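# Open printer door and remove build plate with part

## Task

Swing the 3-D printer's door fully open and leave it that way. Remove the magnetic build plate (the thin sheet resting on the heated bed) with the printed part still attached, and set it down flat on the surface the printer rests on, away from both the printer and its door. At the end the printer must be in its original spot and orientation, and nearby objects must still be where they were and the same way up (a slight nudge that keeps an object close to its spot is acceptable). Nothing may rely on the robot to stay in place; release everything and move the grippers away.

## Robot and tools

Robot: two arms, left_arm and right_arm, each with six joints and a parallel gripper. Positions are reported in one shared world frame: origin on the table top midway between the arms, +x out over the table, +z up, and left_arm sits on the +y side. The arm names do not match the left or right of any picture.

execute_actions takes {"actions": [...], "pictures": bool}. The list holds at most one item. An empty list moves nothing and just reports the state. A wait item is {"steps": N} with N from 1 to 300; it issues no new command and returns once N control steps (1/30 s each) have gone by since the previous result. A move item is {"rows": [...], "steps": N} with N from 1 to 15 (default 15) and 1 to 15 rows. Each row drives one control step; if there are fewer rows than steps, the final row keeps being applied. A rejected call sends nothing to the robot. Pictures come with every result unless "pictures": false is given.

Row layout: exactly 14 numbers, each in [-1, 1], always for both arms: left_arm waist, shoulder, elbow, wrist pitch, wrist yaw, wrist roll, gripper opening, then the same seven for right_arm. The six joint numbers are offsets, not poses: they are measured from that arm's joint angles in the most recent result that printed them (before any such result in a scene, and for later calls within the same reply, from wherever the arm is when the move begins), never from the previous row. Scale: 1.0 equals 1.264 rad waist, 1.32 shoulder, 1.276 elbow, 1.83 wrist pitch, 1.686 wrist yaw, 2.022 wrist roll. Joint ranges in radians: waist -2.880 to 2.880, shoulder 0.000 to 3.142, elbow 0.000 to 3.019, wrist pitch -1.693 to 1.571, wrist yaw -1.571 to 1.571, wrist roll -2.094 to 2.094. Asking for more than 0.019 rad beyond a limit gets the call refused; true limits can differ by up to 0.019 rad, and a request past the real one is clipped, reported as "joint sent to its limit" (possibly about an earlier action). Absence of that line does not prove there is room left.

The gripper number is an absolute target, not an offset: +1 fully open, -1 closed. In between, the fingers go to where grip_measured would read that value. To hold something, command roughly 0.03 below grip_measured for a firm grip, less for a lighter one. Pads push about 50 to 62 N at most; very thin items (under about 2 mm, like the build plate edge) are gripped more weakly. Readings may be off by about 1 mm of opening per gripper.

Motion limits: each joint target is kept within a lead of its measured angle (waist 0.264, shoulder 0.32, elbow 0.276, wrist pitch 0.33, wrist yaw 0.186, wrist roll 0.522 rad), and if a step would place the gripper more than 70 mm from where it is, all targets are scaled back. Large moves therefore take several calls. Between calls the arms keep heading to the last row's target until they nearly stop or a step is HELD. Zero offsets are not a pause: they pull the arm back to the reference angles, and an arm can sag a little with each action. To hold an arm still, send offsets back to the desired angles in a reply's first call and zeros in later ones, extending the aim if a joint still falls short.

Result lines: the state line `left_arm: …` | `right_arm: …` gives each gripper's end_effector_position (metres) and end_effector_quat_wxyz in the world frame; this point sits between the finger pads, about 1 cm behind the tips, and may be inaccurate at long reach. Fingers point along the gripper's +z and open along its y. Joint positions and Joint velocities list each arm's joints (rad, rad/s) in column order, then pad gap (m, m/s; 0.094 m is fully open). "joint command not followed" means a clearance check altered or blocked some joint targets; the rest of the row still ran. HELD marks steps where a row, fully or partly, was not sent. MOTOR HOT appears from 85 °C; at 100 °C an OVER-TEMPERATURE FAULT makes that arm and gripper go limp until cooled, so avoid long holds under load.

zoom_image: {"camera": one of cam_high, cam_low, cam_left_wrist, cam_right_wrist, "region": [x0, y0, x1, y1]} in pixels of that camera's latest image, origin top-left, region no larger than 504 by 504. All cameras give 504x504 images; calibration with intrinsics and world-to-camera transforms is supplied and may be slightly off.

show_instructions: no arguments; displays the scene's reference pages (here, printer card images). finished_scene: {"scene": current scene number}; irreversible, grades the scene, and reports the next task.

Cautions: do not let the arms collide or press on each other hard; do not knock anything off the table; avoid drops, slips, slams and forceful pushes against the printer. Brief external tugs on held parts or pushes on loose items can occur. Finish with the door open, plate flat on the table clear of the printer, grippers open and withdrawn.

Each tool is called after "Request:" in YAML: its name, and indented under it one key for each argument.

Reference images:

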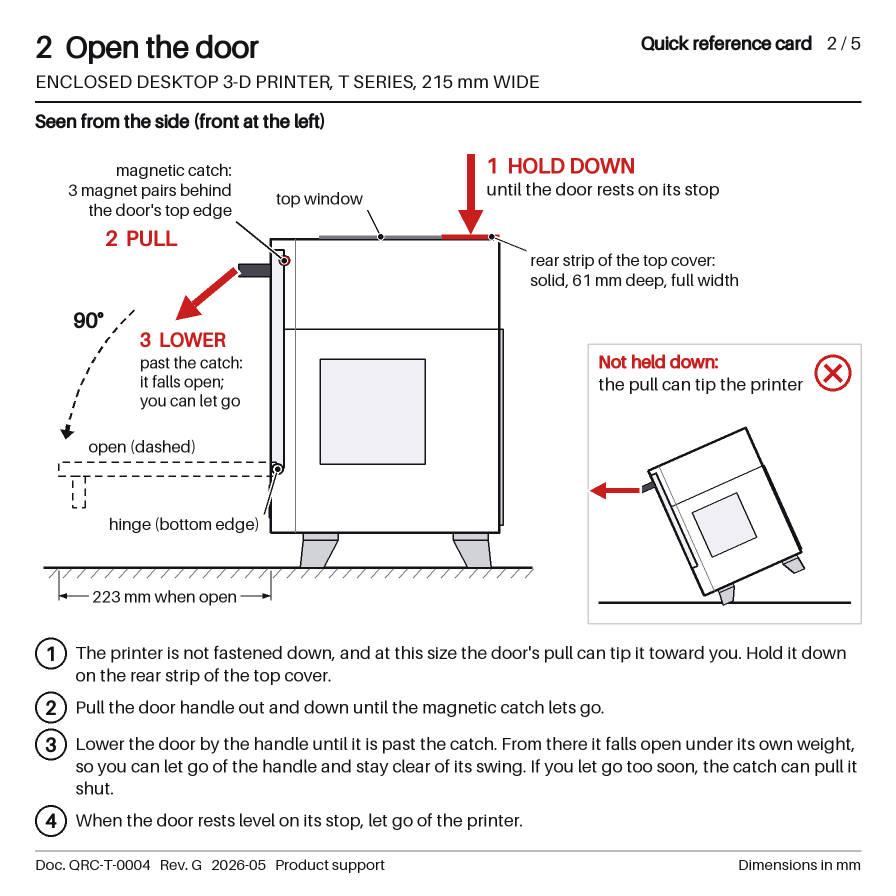

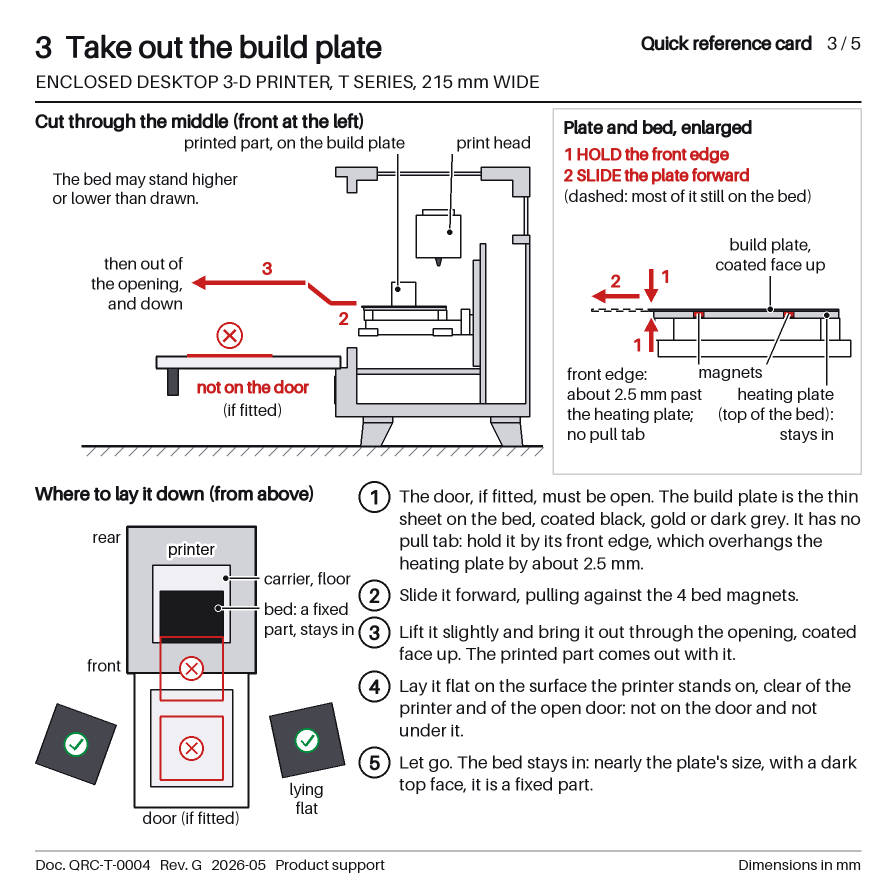

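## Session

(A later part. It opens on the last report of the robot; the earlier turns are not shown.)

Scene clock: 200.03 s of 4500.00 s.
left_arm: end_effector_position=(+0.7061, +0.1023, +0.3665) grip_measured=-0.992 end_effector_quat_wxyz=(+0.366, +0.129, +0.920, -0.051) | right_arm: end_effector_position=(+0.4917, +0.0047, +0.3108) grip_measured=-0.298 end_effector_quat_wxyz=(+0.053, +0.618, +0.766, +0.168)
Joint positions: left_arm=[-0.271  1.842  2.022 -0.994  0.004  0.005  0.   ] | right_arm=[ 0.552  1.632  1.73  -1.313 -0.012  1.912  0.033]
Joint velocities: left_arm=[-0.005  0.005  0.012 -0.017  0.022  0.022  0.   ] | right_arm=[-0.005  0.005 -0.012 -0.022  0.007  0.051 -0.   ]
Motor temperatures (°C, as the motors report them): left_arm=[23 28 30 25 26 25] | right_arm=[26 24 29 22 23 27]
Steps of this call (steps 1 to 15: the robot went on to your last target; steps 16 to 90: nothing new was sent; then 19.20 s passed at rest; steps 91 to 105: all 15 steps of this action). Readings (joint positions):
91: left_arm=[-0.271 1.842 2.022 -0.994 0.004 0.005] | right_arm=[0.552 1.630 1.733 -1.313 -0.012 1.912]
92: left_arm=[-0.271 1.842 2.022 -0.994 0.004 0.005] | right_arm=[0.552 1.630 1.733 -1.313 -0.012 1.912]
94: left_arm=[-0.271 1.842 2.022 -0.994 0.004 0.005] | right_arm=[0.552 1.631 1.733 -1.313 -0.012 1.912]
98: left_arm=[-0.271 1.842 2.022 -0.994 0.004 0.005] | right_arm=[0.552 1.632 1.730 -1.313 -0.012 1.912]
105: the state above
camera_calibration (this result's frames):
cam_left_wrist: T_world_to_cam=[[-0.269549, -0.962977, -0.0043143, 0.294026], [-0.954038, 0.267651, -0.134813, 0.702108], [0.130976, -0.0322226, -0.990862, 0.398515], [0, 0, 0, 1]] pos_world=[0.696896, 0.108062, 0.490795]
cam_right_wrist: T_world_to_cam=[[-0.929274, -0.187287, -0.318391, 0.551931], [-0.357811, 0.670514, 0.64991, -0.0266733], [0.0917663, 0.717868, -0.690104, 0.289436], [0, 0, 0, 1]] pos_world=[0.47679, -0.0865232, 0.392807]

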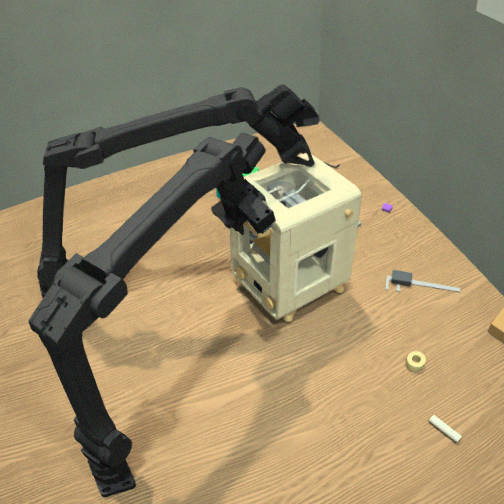

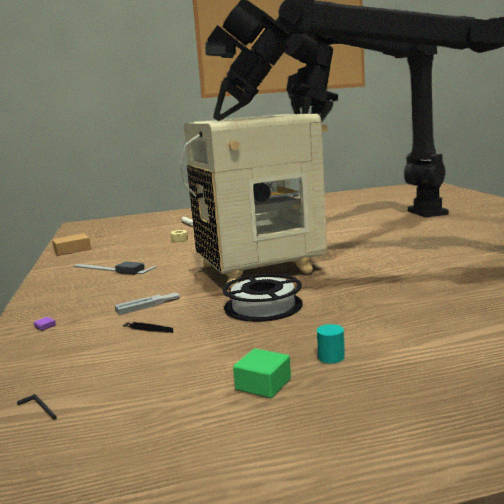

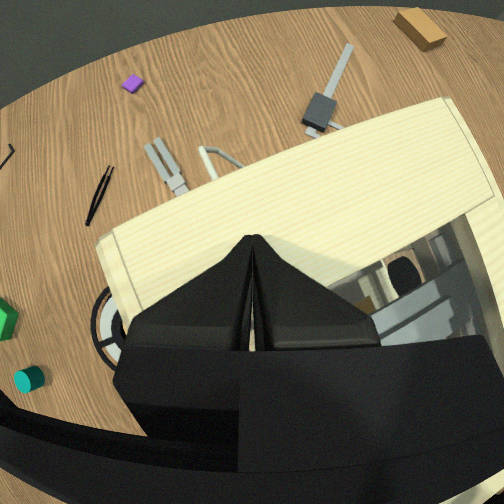

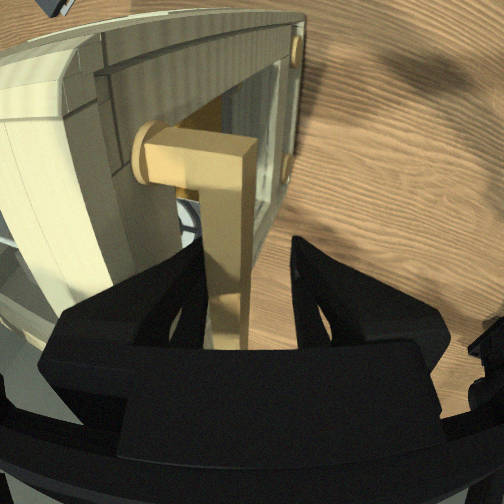

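Request:
execute_actions:
  actions:
    - {"rows":[[0,0.024,-0.027,-0.007,0,0,-1,0.001,-0.006,-0.008,0.004,0,0,-0.34],[0,0.024,-0.027,-0.007,0,0,-1,0.002,-0.012,-0.016,0.008,0,0,-0.38],[0,0.024,-0.027,-0.007,0,0,-1,0.003,-0.018,-0.024,0.012,0,0,-0.42],[0,0.024,-0.027,-0.007,0,0,-1,0.004,-0.024,-0.032,0.016,0,0,-0.46],[0,0.024,-0.027,-0.007,0,0,-1,0.005,-0.03,-0.04,0.021,0,0.006,-0.5],[0,0.024,-0.027,-0.007,0,0,-1,0.006,-0.036,-0.048,0.026,0,0.006,-0.5],[0,0.024,-0.027,-0.007,0,0,-1,0.007,-0.042,-0.056,0.031,0,0.006,-0.5],[0,0.024,-0.027,-0.007,0,0,-1,0.008,-0.048,-0.064,0.036,0,0.006,-0.5],[0,0.024,-0.027,-0.007,0,0,-1,0.009,-0.054,-0.072,0.041,0,0.006,-0.5],[0,0.024,-0.027,-0.007,0,0,-1,0.01,-0.06,-0.08,0.046,0,0.006,-0.5],[0,0.024,-0.027,-0.007,0,0,-1,0.011,-0.066,-0.088,0.05,0,0.006,-0.5],[0,0.024,-0.027,-0.007,0,0,-1,0.012,-0.07,-0.095,0.054,0,0.006,-0.5]],"steps":15}
  pictures: false

Request:
execute_actions:
  actions:
    - {"steps":10}

Scene clock: 224.00 s of 4500.00 s.
left_arm: end_effector_position=(+0.7060, +0.1023, +0.3666) grip_measured=-0.992 end_effector_quat_wxyz=(+0.366, +0.129, +0.920, -0.051) | right_arm: end_effector_position=(+0.4950, +0.0055, +0.3114) grip_measured=-0.497 end_effector_quat_wxyz=(+0.071, +0.614, +0.757, +0.212)
Joint positions: left_arm=[-0.271  1.842  2.021 -0.994  0.004  0.005  0.   ] | right_arm=[ 0.552  1.58   1.643 -1.182 -0.006  1.917  0.024]
Joint velocities: left_arm=[-0.015 -0.005  0.002 -0.017  0.081  0.007 -0.   ] | right_arm=[-0.005 -0.034 -0.046  0.056 -0.037 -0.022 -0.001]
Motor temperatures (°C, as the motors report them): left_arm=[23 28 30 25 26 25] | right_arm=[26 24 29 22 23 27]
Steps of this call (steps 1 to 15: the robot went on to your last target; steps 16 to 90: nothing new was sent; then 20.47 s passed at rest; steps 91 to 105: all 15 steps of this action). Readings (joint positions):
91: left_arm=[-0.271 1.842 2.022 -0.994 0.004 0.005] | right_arm=[0.552 1.632 1.730 -1.313 -0.012 1.912]
92: left_arm=[-0.271 1.842 2.022 -0.994 0.004 0.005] | right_arm=[0.552 1.632 1.730 -1.310 -0.011 1.912]
94: left_arm=[-0.271 1.842 2.022 -0.994 0.004 0.005] | right_arm=[0.552 1.629 1.724 -1.296 -0.008 1.912]
98: left_arm=[-0.271 1.842 2.021 -0.994 0.004 0.005] | right_arm=[0.552 1.609 1.692 -1.249 -0.006 1.916]
105: the state above

Scene clock: 224.33 s of 4500.00 s.
left_arm: end_effector_position=(+0.7060, +0.1023, +0.3666) grip_measured=-0.992 end_effector_quat_wxyz=(+0.366, +0.129, +0.920, -0.051) | right_arm: end_effector_position=(+0.4950, +0.0055, +0.3114) grip_measured=-0.497 end_effector_quat_wxyz=(+0.071, +0.614, +0.757, +0.213)
Joint positions: left_arm=[-0.271  1.842  2.021 -0.994  0.004  0.005  0.   ] | right_arm=[ 0.552  1.579  1.641 -1.18  -0.006  1.917  0.024]
Joint velocities: left_arm=[ 0.005  0.005  0.002  0.002  0.037 -0.022  0.001] | right_arm=[-0.005 -0.024  0.012  0.017  0.007  0.066 -0.   ]
Motor temperatures (°C, as the motors report them): left_arm=[23 28 30 25 26 25] | right_arm=[26 24 29 22 23 27]
Steps of this call (steps 1 to 10: the robot went on to your last target). Readings (joint positions):
1: left_arm=[-0.271 1.842 2.021 -0.994 0.004 0.005] | right_arm=[0.552 1.579 1.642 -1.181 -0.006 1.917]
2: left_arm=[-0.271 1.842 2.021 -0.994 0.004 0.005] | right_arm=[0.552 1.579 1.641 -1.180 -0.006 1.917]
4: left_arm=[-0.271 1.842 2.021 -0.994 0.004 0.005] | right_arm=[0.552 1.579 1.641 -1.180 -0.006 1.917]
8: left_arm=[-0.271 1.842 2.021 -0.994 0.004 0.005] | right_arm=[0.552 1.579 1.641 -1.180 -0.006 1.917]
10: the state above
camera_calibration (this result's frames):
cam_left_wrist: T_world_to_cam=[[-0.269549, -0.962977, -0.0043143, 0.294026], [-0.954038, 0.267651, -0.134813, 0.701986], [0.130976, -0.0322226, -0.990862, 0.398596], [0, 0, 0, 1]] pos_world=[0.696769, 0.108097, 0.490858]
cam_right_wrist: T_world_to_cam=[[-0.899556, -0.163002, -0.405253, 0.567542], [-0.408652, 0.64174, 0.648978, -0.000801367], [0.154283, 0.7494, -0.643892, 0.243462], [0, 0, 0, 1]] pos_world=[0.472646, -0.0894253, 0.387281]

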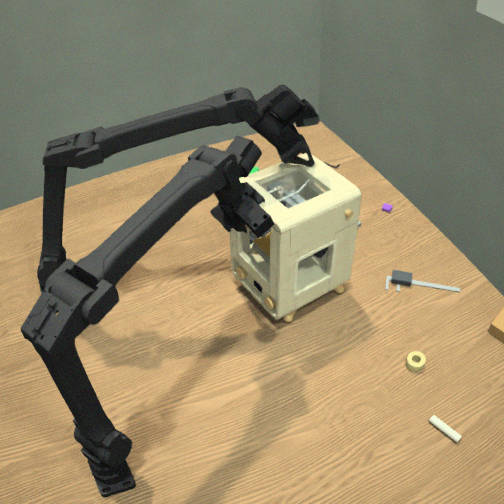

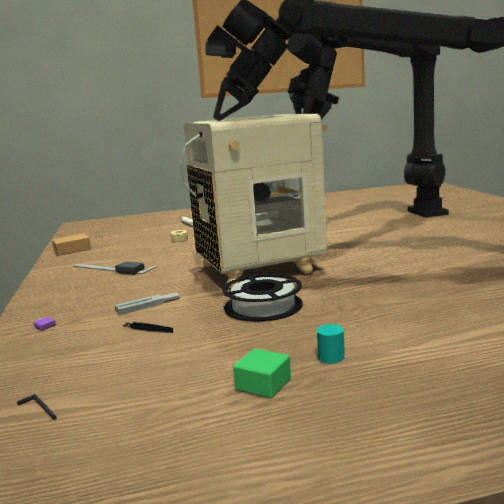

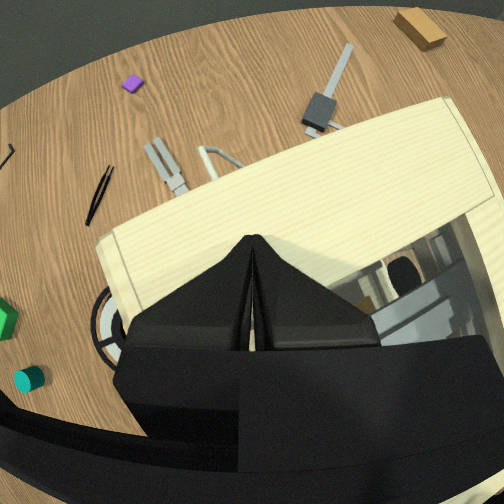

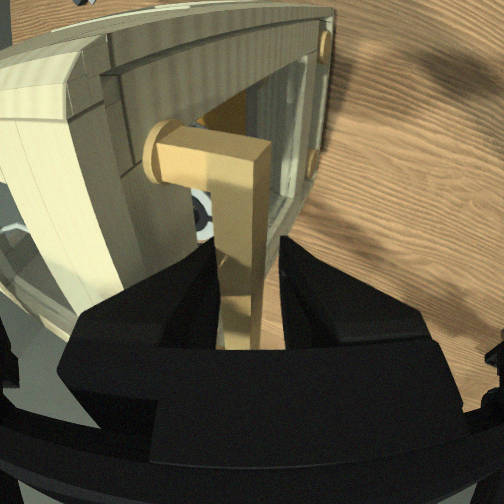

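Request:
execute_actions:
  actions:
    - {"rows":[[0,0.028,-0.032,-0.009,0,0,-1,0.012,-0.03,-0.026,-0.02,0,0,-0.5],[0,0.032,-0.037,-0.011,0,0,-1,0.012,-0.03,-0.028,-0.025,0,0,-0.5],[0,0.034,-0.04,-0.012,0,0,-1,0.013,-0.031,-0.03,-0.03,0,0,-0.5],[0,0.034,-0.04,-0.012,0,0,-1,0.014,-0.032,-0.032,-0.035,0,0,-0.5],[0,0.034,-0.04,-0.012,0,0,-1,0.015,-0.033,-0.034,-0.04,0,0,-0.5],[0,0.034,-0.04,-0.012,0,0,-1,0.016,-0.034,-0.036,-0.045,0,0,-0.5],[0,0.034,-0.04,-0.012,0,0,-1,0.017,-0.035,-0.039,-0.05,0,0,-0.5],[0,0.034,-0.04,-0.012,0,0,-1,0.018,-0.036,-0.042,-0.055,0,0,-0.5],[0,0.034,-0.04,-0.012,0,0,-1,0.019,-0.037,-0.045,-0.06,0,0,-0.5],[0,0.034,-0.04,-0.012,0,0,-1,0.02,-0.038,-0.047,-0.065,0,0,-0.5]],"steps":15}

Scene clock: 238.33 s of 4500.00 s.
left_arm: end_effector_position=(+0.7028, +0.1026, +0.3659) grip_measured=-0.992 end_effector_quat_wxyz=(+0.364, +0.129, +0.921, -0.052) | right_arm: end_effector_position=(+0.4899, +0.0019, +0.3108) grip_measured=-0.497 end_effector_quat_wxyz=(+0.073, +0.615, +0.757, +0.208)
Joint positions: left_arm=[-0.272  1.833  2.008 -0.992  0.005  0.005  0.   ] | right_arm=[ 0.553  1.567  1.628 -1.187 -0.     1.917  0.024]
Joint velocities: left_arm=[ 0.005 -0.015  0.002 -0.027 -0.007  0.037  0.001] | right_arm=[-0.005 -0.024 -0.012 -0.027  0.154 -0.066 -0.001]
Motor temperatures (°C, as the motors report them): left_arm=[23 28 30 25 26 25] | right_arm=[26 25 29 22 23 27]
Steps of this call (steps 1 to 15: the robot went on to your last target; steps 16 to 90: nothing new was sent; then 10.50 s passed at rest; steps 91 to 105: all 15 steps of this action). Readings (joint positions):
91: left_arm=[-0.271 1.842 2.020 -0.994 0.004 0.005] | right_arm=[0.552 1.579 1.641 -1.180 -0.005 1.917]
92: left_arm=[-0.271 1.842 2.019 -0.993 0.004 0.005] | right_arm=[0.552 1.579 1.641 -1.180 -0.005 1.917]
94: left_arm=[-0.271 1.840 2.018 -0.992 0.004 0.005] | right_arm=[0.552 1.578 1.640 -1.180 -0.005 1.917]
98: left_arm=[-0.271 1.837 2.013 -0.992 0.004 0.005] | right_arm=[0.553 1.574 1.635 -1.180 -0.002 1.917]
105: the state above
camera_calibration (this result's frames):
cam_left_wrist: T_world_to_cam=[[-0.270934, -0.962593, -0.00319788, 0.294003], [-0.954038, 0.268965, -0.132169, 0.697598], [0.128085, -0.0327582, -0.991222, 0.400538], [0, 0, 0, 1]] pos_world=[0.693887, 0.108497, 0.490163]
cam_right_wrist: T_world_to_cam=[[-0.901432, -0.165256, -0.400138, 0.56144], [-0.405127, 0.647845, 0.645112, -0.000757919], [0.152619, 0.743631, -0.650938, 0.249514], [0, 0, 0, 1]] pos_world=[0.467712, -0.0922746, 0.387561]

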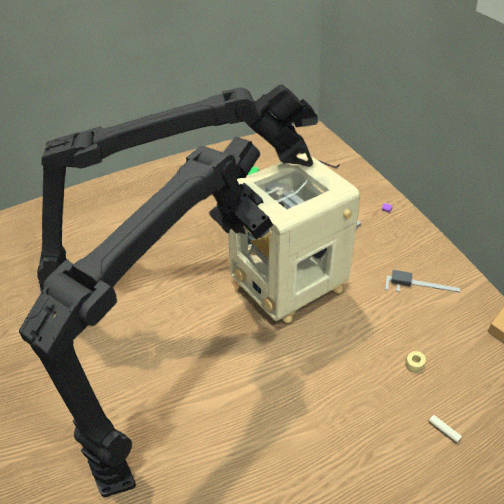

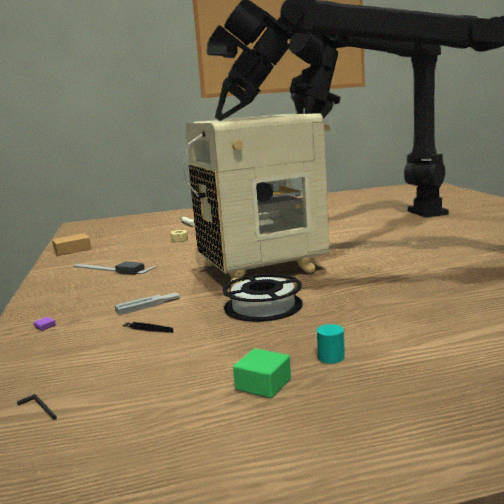

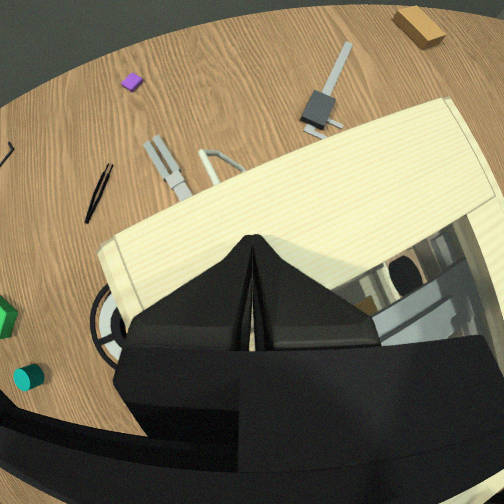

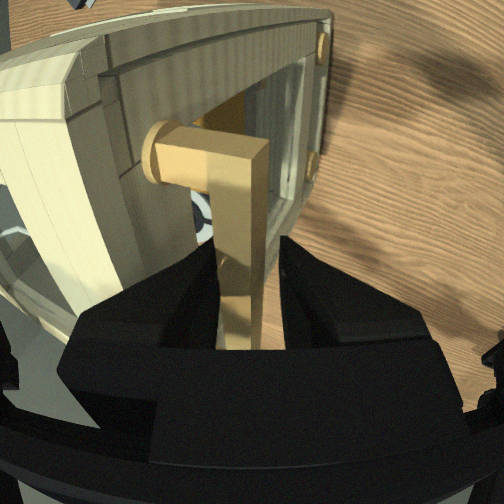

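Request:
execute_actions:
  actions:
    - {"rows":[[0,0.045,-0.03,0,0,0,-1,0,0,0,0,0,0,-0.5],[0,0.055,-0.03,0,0,0,-1,0,0,0,0,0,0,-0.5],[0,0.065,-0.03,0,0,0,-1,0,0,0,0,0,0,-0.5],[0,0.075,-0.03,0,0,0,-1,0,0,0,0,0,0,-0.5]],"steps":15}

Scene clock: 245.20 s of 4500.00 s.
left_arm: end_effector_position=(+0.7031, +0.1026, +0.3658) grip_measured=-0.992 end_effector_quat_wxyz=(+0.365, +0.129, +0.921, -0.052) | right_arm: end_effector_position=(+0.4913, +0.0024, +0.3116) grip_measured=-0.498 end_effector_quat_wxyz=(+0.075, +0.615, +0.756, +0.211)
Joint positions: left_arm=[-0.272  1.833  2.008 -0.991  0.005  0.005  0.   ] | right_arm=[ 0.553  1.567  1.628 -1.18   0.002  1.917  0.024]
Joint velocities: left_arm=[-0.005  0.005 -0.002 -0.002 -0.051  0.022 -0.001] | right_arm=[ 0.015 -0.024 -0.002  0.017 -0.007  0.037 -0.001]
Motor temperatures (°C, as the motors report them): left_arm=[23 28 30 25 26 25] | right_arm=[26 25 29 22 23 27]
Steps of this call (steps 1 to 15: the robot went on to your last target; steps 16 to 90: nothing new was sent; then 3.37 s passed at rest; steps 91 to 105: all 15 steps of this action). Readings (joint positions):
91: left_arm=[-0.272 1.833 2.008 -0.992 0.005 0.005] | right_arm=[0.553 1.567 1.628 -1.182 0.001 1.917]
92: left_arm=[-0.272 1.833 2.008 -0.991 0.005 0.005] | right_arm=[0.553 1.567 1.628 -1.180 0.002 1.917]
94: left_arm=[-0.272 1.833 2.008 -0.991 0.005 0.005] | right_arm=[0.553 1.567 1.628 -1.180 0.002 1.917]
98: left_arm=[-0.272 1.833 2.008 -0.991 0.005 0.005] | right_arm=[0.553 1.567 1.628 -1.180 0.002 1.917]
105: the state above
camera_calibration (this result's frames):
cam_left_wrist: T_world_to_cam=[[-0.270932, -0.962593, -0.00319979, 0.294003], [-0.953941, 0.268938, -0.132925, 0.698091], [0.128813, -0.0329612, -0.991121, 0.399893], [0, 0, 0, 1]] pos_world=[0.69408, 0.108443, 0.490077]
cam_right_wrist: T_world_to_cam=[[-0.898669, -0.163534, -0.407002, 0.563915], [-0.409156, 0.646927, 0.643489, 0.00152225], [0.158069, 0.74481, -0.648284, 0.245983], [0, 0, 0, 1]] pos_world=[0.468513, -0.0919765, 0.388002]

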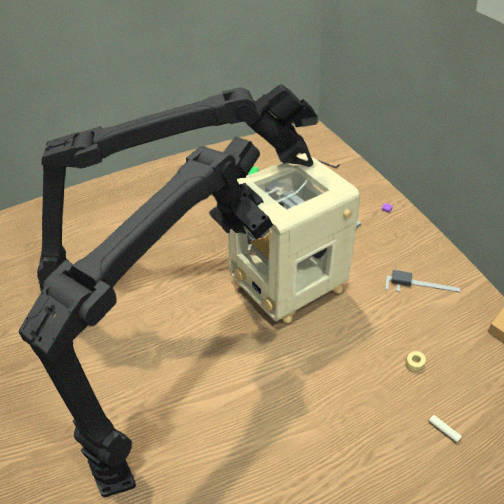

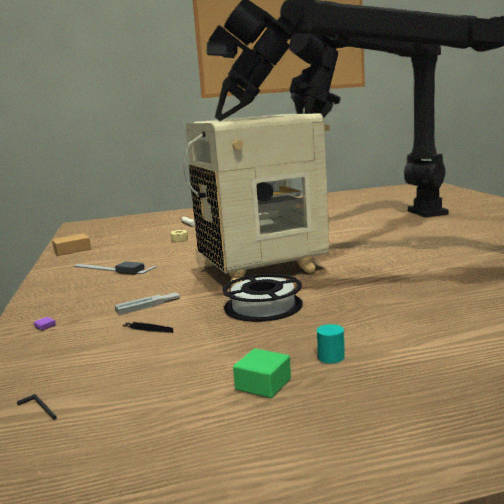

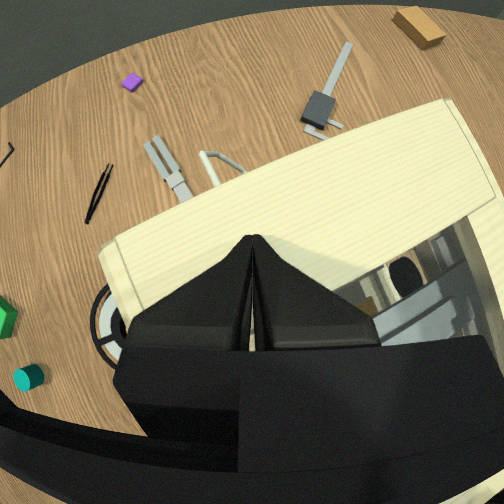

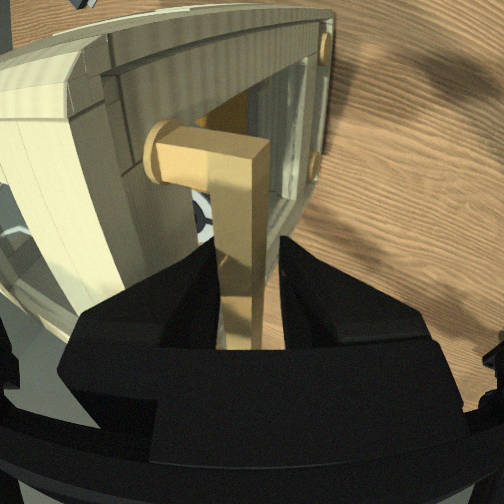

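Request:
execute_actions:
  actions:
    - {"rows":[[0,0.08,-0.04,-0.005,0,0,-1,0.002,-0.004,-0.005,-0.007,0,0,-0.5],[0,0.09,-0.048,-0.008,0,0,-1,0.004,-0.008,-0.01,-0.014,0,0,-0.5],[0,0.098,-0.056,-0.01,0,0,-1,0.006,-0.012,-0.015,-0.021,0,0,-0.5],[0,0.098,-0.056,-0.01,0,0,-1,0.008,-0.016,-0.02,-0.028,0,0,-0.5],[0,0.098,-0.056,-0.01,0,0,-1,0.01,-0.02,-0.025,-0.035,0,0,-0.5],[0,0.098,-0.056,-0.01,0,0,-1,0.012,-0.024,-0.03,-0.042,0,0,-0.5],[0,0.098,-0.056,-0.01,0,0,-1,0.014,-0.028,-0.035,-0.049,0,0,-0.5],[0,0.098,-0.056,-0.01,0,0,-1,0.016,-0.032,-0.04,-0.056,0,0,-0.5],[0,0.098,-0.056,-0.01,0,0,-1,0.018,-0.036,-0.045,-0.063,0,0,-0.5],[0,0.098,-0.056,-0.01,0,0,-1,0.02,-0.04,-0.05,-0.07,0,0,-0.5],[0,0.098,-0.056,-0.01,0,0,-1,0.02,-0.043,-0.055,-0.077,0,0,-0.5],[0,0.098,-0.056,-0.01,0,0,-1,0.02,-0.046,-0.06,-0.084,0,0,-0.5],[0,0.098,-0.056,-0.01,0,0,-1,0.02,-0.048,-0.063,-0.09,0,0,-0.5]],"steps":15}
  pictures: false

Request:
execute_actions:
  actions:
    - {"steps":8}

Scene clock: 264.17 s of 4500.00 s.
left_arm: end_effector_position=(+0.7029, +0.1023, +0.3654) grip_measured=-0.992 end_effector_quat_wxyz=(+0.364, +0.129, +0.921, -0.052) | right_arm: end_effector_position=(+0.4814, -0.0034, +0.3101) grip_measured=-0.498 end_effector_quat_wxyz=(+0.074, +0.615, +0.758, +0.201)
Joint positions: left_arm=[-0.272  1.833  2.007 -0.991  0.007  0.005  0.   ] | right_arm=[ 0.555  1.548  1.607 -1.198  0.008  1.917  0.024]
Joint velocities: left_arm=[-0.005 -0.015 -0.002  0.007  0.125  0.066  0.   ] | right_arm=[-0.015 -0.132 -0.081 -0.222  0.007 -0.022 -0.001]
Motor temperatures (°C, as the motors report them): left_arm=[23 28 30 25 26 25] | right_arm=[26 25 29 22 23 27]
Steps of this call (steps 1 to 15: the robot went on to your last target; steps 16 to 90: nothing new was sent; then 15.47 s passed at rest; steps 91 to 105: all 15 steps of this action). Readings (joint positions):
91: left_arm=[-0.272 1.833 2.008 -0.991 0.005 0.005] | right_arm=[0.553 1.567 1.628 -1.180 0.002 1.917]
92: left_arm=[-0.272 1.833 2.008 -0.991 0.005 0.005] | right_arm=[0.553 1.567 1.628 -1.180 0.002 1.917]
94: left_arm=[-0.272 1.833 2.008 -0.991 0.005 0.005] | right_arm=[0.553 1.567 1.628 -1.181 0.002 1.917]
98: left_arm=[-0.272 1.833 2.007 -0.991 0.005 0.005] | right_arm=[0.554 1.564 1.624 -1.184 0.003 1.917]
105: the state above

Scene clock: 264.43 s of 4500.00 s.
left_arm: end_effector_position=(+0.7026, +0.1012, +0.3654) grip_measured=-0.992 end_effector_quat_wxyz=(+0.364, +0.130, +0.921, -0.053) | right_arm: end_effector_position=(+0.4675, -0.0105, +0.3104) grip_measured=-0.498 end_effector_quat_wxyz=(+0.068, +0.617, +0.762, +0.185)
Joint positions: left_arm=[-0.273  1.833  2.007 -0.991  0.009  0.005  0.   ] | right_arm=[ 0.558  1.528  1.595 -1.239  0.008  1.917  0.024]
Joint velocities: left_arm=[-0.005 -0.005  0.007 -0.007  0.037  0.022  0.001] | right_arm=[-0.005 -0.034 -0.012 -0.032 -0.022 -0.007 -0.001]
Motor temperatures (°C, as the motors report them): left_arm=[23 28 30 25 26 25] | right_arm=[26 25 29 22 23 27]
Steps of this call (steps 1 to 8: the robot went on to your last target). Readings (joint positions):
1: left_arm=[-0.272 1.833 2.007 -0.991 0.007 0.005] | right_arm=[0.555 1.544 1.605 -1.205 0.008 1.917]
2: left_arm=[-0.272 1.833 2.007 -0.991 0.008 0.005] | right_arm=[0.555 1.540 1.603 -1.213 0.008 1.917]
4: left_arm=[-0.272 1.833 2.007 -0.991 0.009 0.005] | right_arm=[0.556 1.534 1.598 -1.226 0.008 1.917]
8: the state above
camera_calibration (this result's frames):
cam_left_wrist: T_world_to_cam=[[-0.274297, -0.961645, -0.000694651, 0.293929], [-0.953182, 0.271979, -0.132179, 0.696835], [0.127298, -0.0355941, -0.991226, 0.400871], [0, 0, 0, 1]] pos_world=[0.693805, 0.107399, 0.489664]
cam_right_wrist: T_world_to_cam=[[-0.915055, -0.178306, -0.361775, 0.533418], [-0.382646, 0.667337, 0.63894, -0.00987145], [0.127499, 0.723097, -0.678878, 0.282114], [0, 0, 0, 1]] pos_world=[0.44836, -0.102296, 0.390805]

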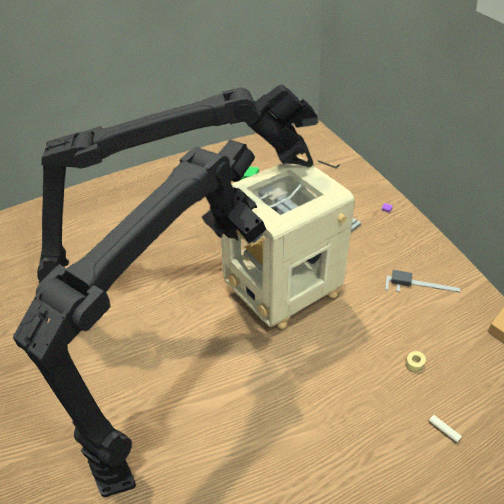

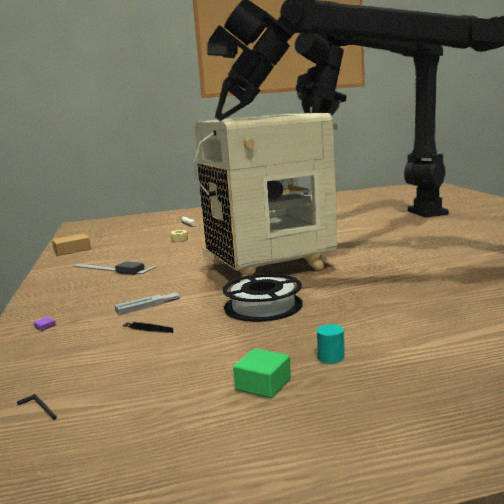

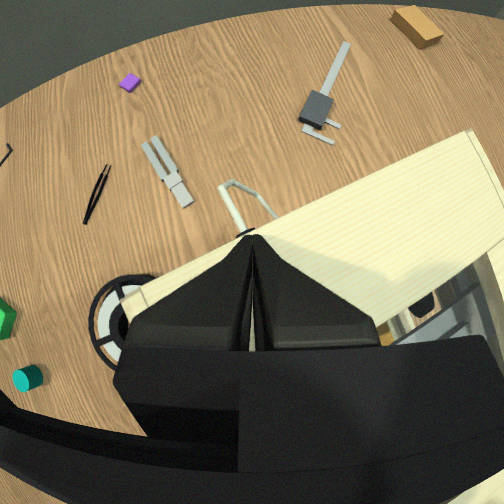

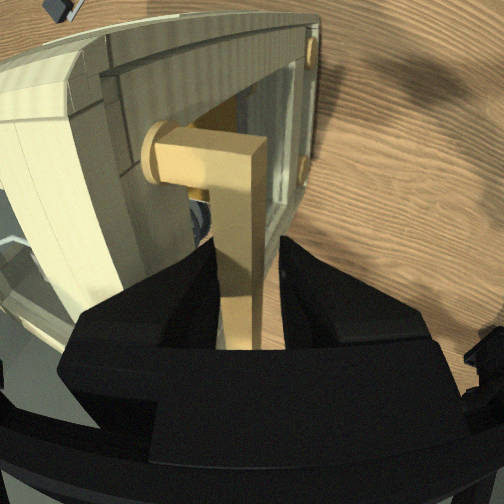

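The printer slid under the left hand, so I'm stopping both arms.

Request:
execute_actions:
  actions:
    - {"rows":[[0,0,0.01,0,0,0,-1,0,0,0.01,0,0,0,-0.5]],"steps":8}

Scene clock: 267.53 s of 4500.00 s.
left_arm: end_effector_position=(+0.7018, +0.1014, +0.3688) grip_measured=-0.992 end_effector_quat_wxyz=(+0.367, +0.130, +0.920, -0.054) | right_arm: end_effector_position=(+0.4693, -0.0099, +0.3113) grip_measured=-0.498 end_effector_quat_wxyz=(+0.071, +0.617, +0.761, +0.189)
Joint positions: left_arm=[-0.273  1.829  2.008 -0.991  0.009  0.005  0.   ] | right_arm=[ 0.558  1.528  1.595 -1.232  0.01   1.917  0.024]
Joint velocities: left_arm=[-0.005 -0.015 -0.012 -0.027 -0.007 -0.007  0.   ] | right_arm=[-0.015 -0.005 -0.032 -0.007  0.022  0.022  0.001]
Motor temperatures (°C, as the motors report them): left_arm=[23 28 30 25 26 25] | right_arm=[26 25 29 22 23 27]
Steps of this call (steps 1 to 30: the robot went on to your last target; steps 31 to 85: nothing new was sent; steps 86 to 93: all 8 steps of this action). Readings (joint positions):
86: left_arm=[-0.273 1.830 2.008 -0.991 0.009 0.005] | right_arm=[0.558 1.528 1.595 -1.234 0.009 1.917]
87: left_arm=[-0.273 1.829 2.008 -0.991 0.009 0.005] | right_arm=[0.558 1.528 1.595 -1.232 0.010 1.917]
89: left_arm=[-0.273 1.829 2.008 -0.991 0.009 0.005] | right_arm=[0.558 1.528 1.595 -1.232 0.010 1.917]
93: the state above
camera_calibration (this result's frames):
cam_left_wrist: T_world_to_cam=[[-0.274546, -0.961574, -0.000443816, 0.293936], [-0.952428, 0.271998, -0.137472, 0.697881], [0.13231, -0.0373197, -0.990506, 0.400794], [0, 0, 0, 1]] pos_world=[0.692351, 0.107777, 0.493058]
cam_right_wrist: T_world_to_cam=[[-0.912321, -0.176592, -0.369439, 0.53657], [-0.387099, 0.666117, 0.637529, -0.00768967], [0.133507, 0.724641, -0.676071, 0.278388], [0, 0, 0, 1]] pos_world=[0.449381, -0.101856, 0.391343]

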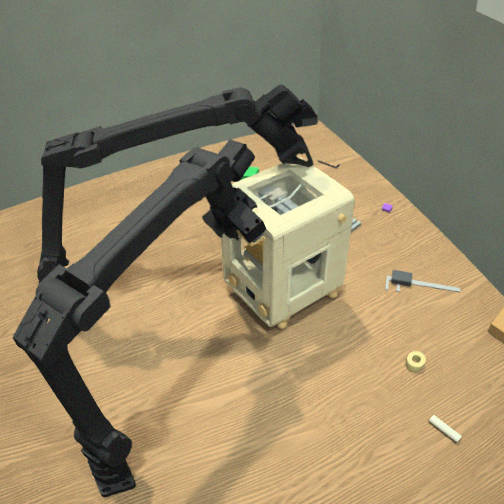

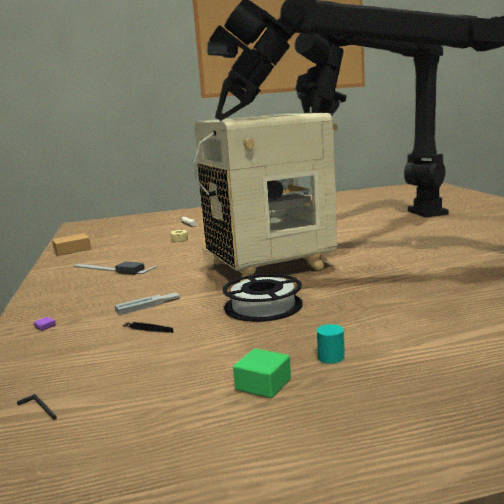

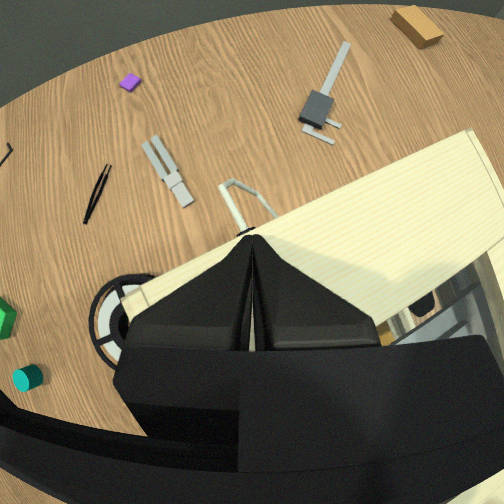

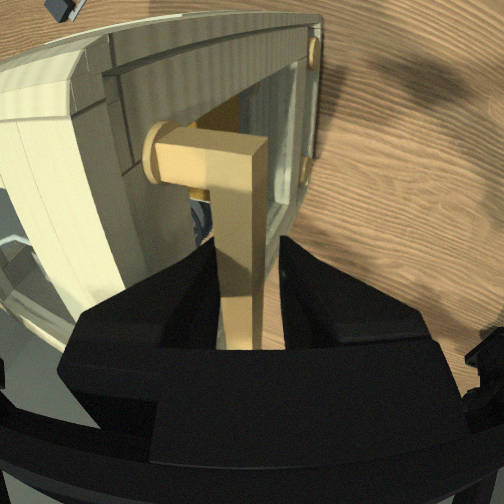

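Request:
execute_actions:
  actions:
    - {"rows":[[0,-0.015,0.005,0,0,0,-1,0,0,0.01,0,0,0,-0.5],[0,-0.03,0.005,0,0,0,-1,0,0,0.01,0,0,0,-0.5],[-0.02,-0.04,0.005,0,0,0,-1,0,0,0.01,0,0,0,-0.5],[-0.03,-0.048,0.005,-0.01,0,0,-1,0,0,0.01,0,0,0,-0.5],[-0.04,-0.048,0.005,-0.025,0,0,-1,0,0,0.01,0,0,0,-0.5],[-0.05,-0.048,0.005,-0.04,0,0,-1,0,0,0.01,0,0,0,-0.5],[-0.06,-0.048,0.005,-0.055,0,0,-1,0,0,0.01,0,0,0,-0.5],[-0.068,-0.048,0.005,-0.07,0,0,-1,0,0,0.01,0,0,0,-0.5],[-0.068,-0.048,0.005,-0.08,0,0,-1,0,0,0.01,0,0,0,-0.5]],"steps":15}
  pictures: false

Request:
execute_actions:
  actions:
    - {"steps":10}

Request:
zoom_image:
  camera: "cam_high"
  region: [230, 130, 370, 250]

Scene clock: 322.23 s of 4500.00 s.
left_arm: end_effector_position=(+0.6381, +0.0473, +0.3989) grip_measured=-0.992 end_effector_quat_wxyz=(+0.338, +0.178, +0.922, -0.068) | right_arm: end_effector_position=(+0.4693, -0.0099, +0.3113) grip_measured=-0.498 end_effector_quat_wxyz=(+0.071, +0.617, +0.761, +0.189)
Joint positions: left_arm=[-0.374  1.754  2.008 -1.122  0.009  0.005  0.   ] | right_arm=[ 0.558  1.528  1.595 -1.232  0.01   1.917  0.024]
Joint velocities: left_arm=[-0.073 -0.005  0.017 -0.017 -0.007  0.007  0.001] | right_arm=[-0.005 -0.005 -0.007  0.017  0.022 -0.051 -0.001]
Motor temperatures (°C, as the motors report them): left_arm=[23 29 32 25 26 25] | right_arm=[26 25 31 22 23 27]
Steps of this call (steps 1 to 15: the robot went on to your last target; steps 16 to 90: nothing new was sent; then 51.20 s passed at rest; steps 91 to 105: all 15 steps of this action). Readings (joint positions):
91: left_arm=[-0.273 1.828 2.008 -0.991 0.009 0.005] | right_arm=[0.558 1.528 1.595 -1.232 0.010 1.917]
92: left_arm=[-0.273 1.826 2.008 -0.991 0.009 0.005] | right_arm=[0.558 1.528 1.595 -1.232 0.010 1.917]
94: left_arm=[-0.276 1.819 2.008 -0.992 0.009 0.005] | right_arm=[0.558 1.528 1.595 -1.232 0.010 1.917]
98: left_arm=[-0.304 1.786 2.008 -1.056 0.009 0.005] | right_arm=[0.558 1.528 1.595 -1.232 0.010 1.917]
105: the state above

Scene clock: 322.57 s of 4500.00 s.
left_arm: end_effector_position=(+0.6397, +0.0523, +0.3980) grip_measured=-0.992 end_effector_quat_wxyz=(+0.337, +0.175, +0.923, -0.066) | right_arm: end_effector_position=(+0.4693, -0.0099, +0.3113) grip_measured=-0.498 end_effector_quat_wxyz=(+0.071, +0.617, +0.761, +0.189)
Joint positions: left_arm=[-0.366  1.755  2.008 -1.124  0.009  0.005  0.   ] | right_arm=[ 0.558  1.528  1.595 -1.232  0.01   1.917  0.024]
Joint velocities: left_arm=[-0.005 -0.015 -0.017 -0.007  0.007 -0.022 -0.   ] | right_arm=[ 0.024  0.005 -0.007 -0.007 -0.022 -0.081 -0.001]
Motor temperatures (°C, as the motors report them): left_arm=[23 29 32 25 26 25] | right_arm=[26 25 31 22 23 27]
Steps of this call (steps 1 to 10: the robot went on to your last target). Readings (joint positions):
1: left_arm=[-0.375 1.754 2.008 -1.122 0.009 0.005] | right_arm=[0.558 1.528 1.595 -1.232 0.010 1.917]
2: left_arm=[-0.375 1.754 2.008 -1.123 0.009 0.005] | right_arm=[0.558 1.528 1.595 -1.232 0.010 1.917]
4: left_arm=[-0.371 1.755 2.008 -1.124 0.009 0.005] | right_arm=[0.558 1.528 1.595 -1.232 0.010 1.917]
8: left_arm=[-0.367 1.755 2.008 -1.124 0.009 0.005] | right_arm=[0.558 1.528 1.595 -1.232 0.010 1.917]
10: the state above
camera_calibration (this result's frames):
cam_left_wrist: T_world_to_cam=[[-0.363103, -0.931749, -0.000141029, 0.284672], [-0.928855, 0.361987, -0.0786992, 0.612993], [0.073379, -0.028445, -0.996898, 0.475847], [0, 0, 0, 1]] pos_world=[0.63783, 0.0568825, 0.522653]
cam_right_wrist: T_world_to_cam=[[-0.912279, -0.176564, -0.369556, 0.536609], [-0.387117, 0.666364, 0.637259, -0.00754467], [0.133742, 0.724419, -0.676261, 0.278372], [0, 0, 0, 1]] pos_world=[0.449387, -0.101885, 0.391367]

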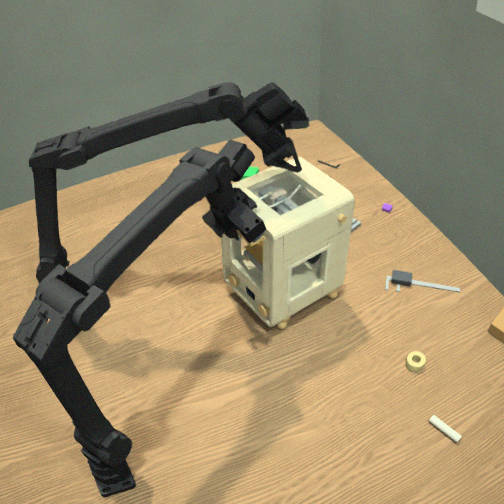

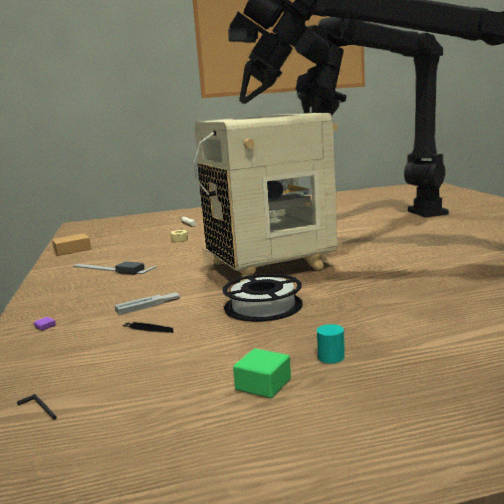

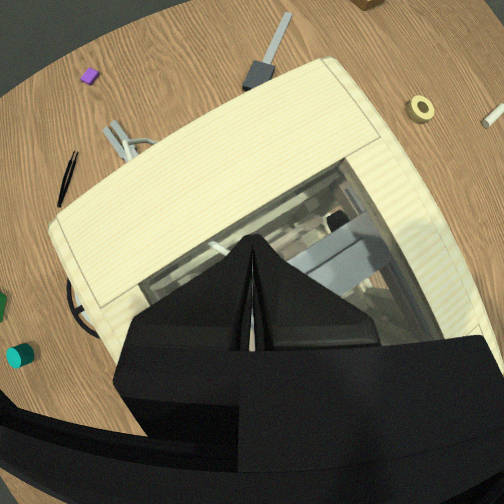

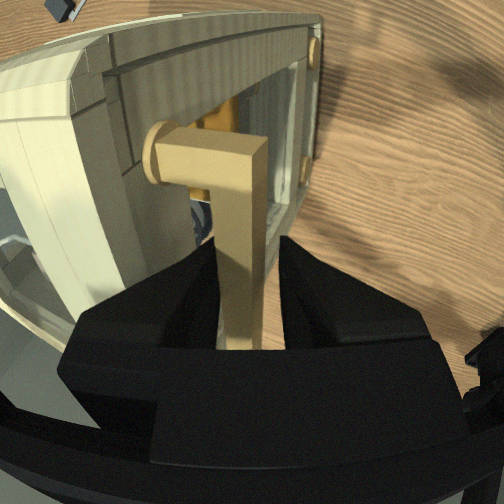

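Region (230, 130, 370, 250) of cam_high's 504x504 image, scaled by 3.600, with more detail than that image has; it fills the top 432 rows of this view, and the rest is white.

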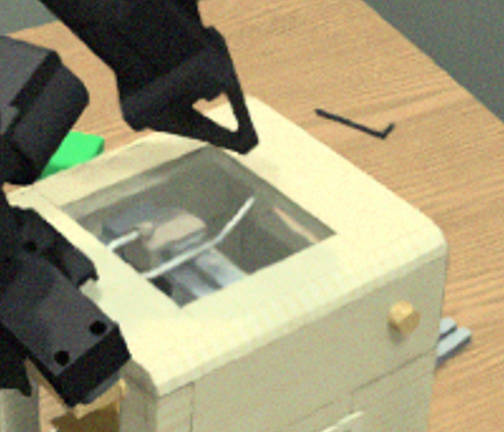

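Request:
execute_actions:
  actions:
    - {"rows":[[0,0.006,0.005,0,0,0,-1,0,0,0.01,0,0,0,-0.5],[0,0.01,0.005,0,0,0,-1,0,0,0.01,0,0,0,-0.5],[0,0.014,0.005,0,0,0,-1,0,0,0.01,0,0,0,-0.5],[0,0.018,0.005,0,0,0,-1,0,0,0.01,0,0,0,-0.5],[0,0.022,0.005,0,0,0,-1,0,0,0.01,0,0,0,-0.5],[0,0.026,0.005,0,0,0,-1,0,0,0.01,0,0,0,-0.5],[0,0.03,0.005,0,0,0,-1,0,0,0.01,0,0,0,-0.5],[0,0.033,0.005,0,0,0,-1,0,0,0.01,0,0,0,-0.5],[0,0.036,0.005,0,0,0,-1,0,0,0.01,0,0,0,-0.5],[0,0.038,0.005,0,0,0,-1,0,0,0.01,0,0,0,-0.5],[0,0.04,0.005,0,0,0,-1,0,0,0.01,0,0,0,-0.5]],"steps":15}
  pictures: false

Request:
execute_actions:
  actions:
    - {"steps":15}

Scene clock: 336.53 s of 4500.00 s.
left_arm: end_effector_position=(+0.6483, +0.0490, +0.3740) grip_measured=-0.992 end_effector_quat_wxyz=(+0.320, +0.176, +0.929, -0.063) | right_arm: end_effector_position=(+0.4693, -0.0099, +0.3113) grip_measured=-0.498 end_effector_quat_wxyz=(+0.071, +0.617, +0.761, +0.189)
Joint positions: left_arm=[-0.366  1.79   2.008 -1.124  0.009  0.005  0.   ] | right_arm=[ 0.558  1.528  1.595 -1.232  0.01   1.917  0.024]
Joint velocities: left_arm=[ 0.005  0.093  0.002 -0.002 -0.11  -0.037 -0.001] | right_arm=[-0.005 -0.005 -0.012 -0.002 -0.066  0.037 -0.001]
Motor temperatures (°C, as the motors report them): left_arm=[23 29 32 25 26 25] | right_arm=[26 25 31 22 23 27]
Steps of this call (steps 1 to 15: the robot went on to your last target; steps 16 to 90: nothing new was sent; then 10.47 s passed at rest; steps 91 to 105: all 15 steps of this action). Readings (joint positions):
91: left_arm=[-0.366 1.755 2.008 -1.124 0.009 0.005] | right_arm=[0.558 1.528 1.595 -1.232 0.010 1.917]
92: left_arm=[-0.366 1.755 2.008 -1.124 0.009 0.005] | right_arm=[0.558 1.528 1.595 -1.232 0.010 1.917]
94: left_arm=[-0.366 1.755 2.008 -1.124 0.009 0.005] | right_arm=[0.558 1.528 1.595 -1.232 0.010 1.917]
98: left_arm=[-0.366 1.760 2.008 -1.124 0.009 0.005] | right_arm=[0.558 1.528 1.595 -1.232 0.010 1.917]
105: the state above

Scene clock: 337.03 s of 4500.00 s.
left_arm: end_effector_position=(+0.6501, +0.0483, +0.3686) grip_measured=-0.992 end_effector_quat_wxyz=(+0.316, +0.176, +0.930, -0.062) | right_arm: end_effector_position=(+0.4693, -0.0099, +0.3113) grip_measured=-0.498 end_effector_quat_wxyz=(+0.071, +0.617, +0.761, +0.189)
Joint positions: left_arm=[-0.366  1.798  2.008 -1.124  0.009  0.005  0.   ] | right_arm=[ 0.558  1.528  1.595 -1.232  0.01   1.917  0.024]
Joint velocities: left_arm=[ 0.005 -0.005 -0.007 -0.002 -0.022  0.037  0.001] | right_arm=[-0.005 -0.005 -0.007 -0.007  0.007 -0.037 -0.   ]
Motor temperatures (°C, as the motors report them): left_arm=[23 29 32 25 26 25] | right_arm=[26 25 31 22 23 27]
Steps of this call (steps 1 to 15: the robot went on to your last target). Readings (joint positions):
1: left_arm=[-0.366 1.794 2.008 -1.124 0.009 0.005] | right_arm=[0.558 1.528 1.595 -1.232 0.010 1.917]
2: left_arm=[-0.366 1.796 2.008 -1.124 0.009 0.005] | right_arm=[0.558 1.528 1.595 -1.232 0.010 1.917]
4: left_arm=[-0.366 1.798 2.008 -1.124 0.009 0.005] | right_arm=[0.558 1.528 1.595 -1.232 0.010 1.917]
8: left_arm=[-0.366 1.798 2.008 -1.124 0.009 0.005] | right_arm=[0.558 1.528 1.595 -1.232 0.010 1.917]
15: the state above
All arms were judged still, so your last target was given up. Only a new action makes them travel on or press farther. Fingers that are still opening or closing keep moving.
camera_calibration (this result's frames):
cam_left_wrist: T_world_to_cam=[[-0.363105, -0.931748, 0.0000839979, 0.284642], [-0.931182, 0.362881, -0.0349045, 0.607062], [0.0324917, -0.0127522, -0.999391, 0.472424], [0, 0, 0, 1]] pos_world=[0.65329, 0.0509486, 0.493302]
cam_right_wrist: T_world_to_cam=[[-0.912279, -0.176564, -0.369556, 0.536609], [-0.387117, 0.666364, 0.637259, -0.00754467], [0.133742, 0.724419, -0.676261, 0.278372], [0, 0, 0, 1]] pos_world=[0.449387, -0.101885, 0.391367]

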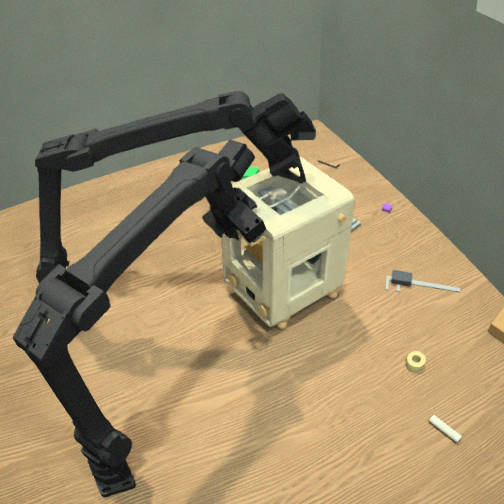

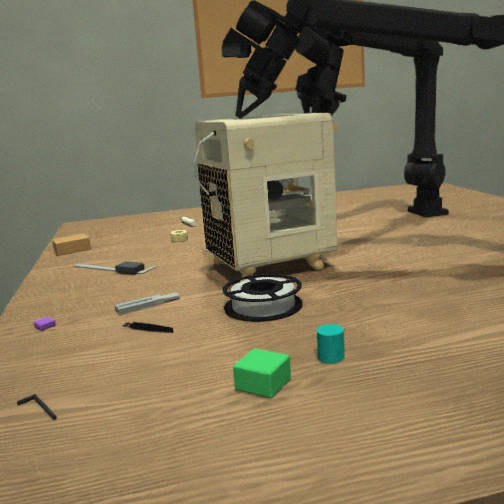

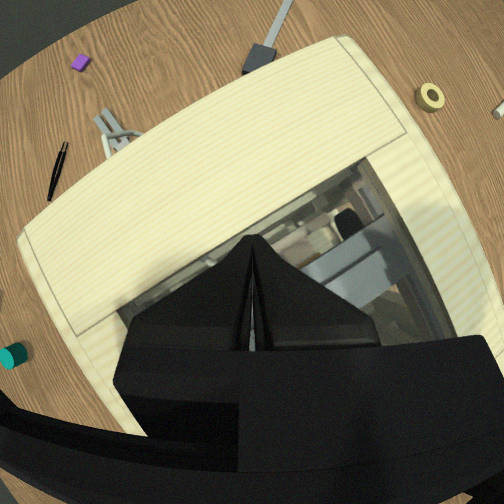

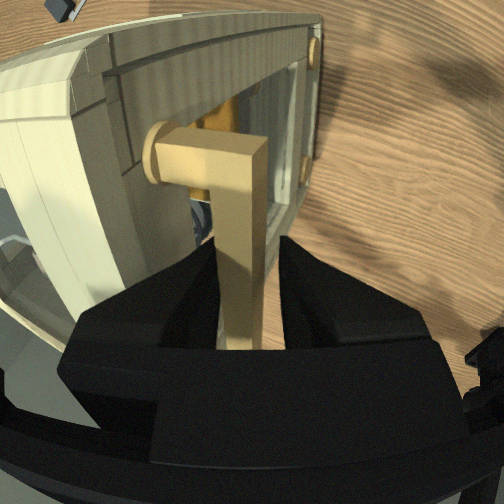

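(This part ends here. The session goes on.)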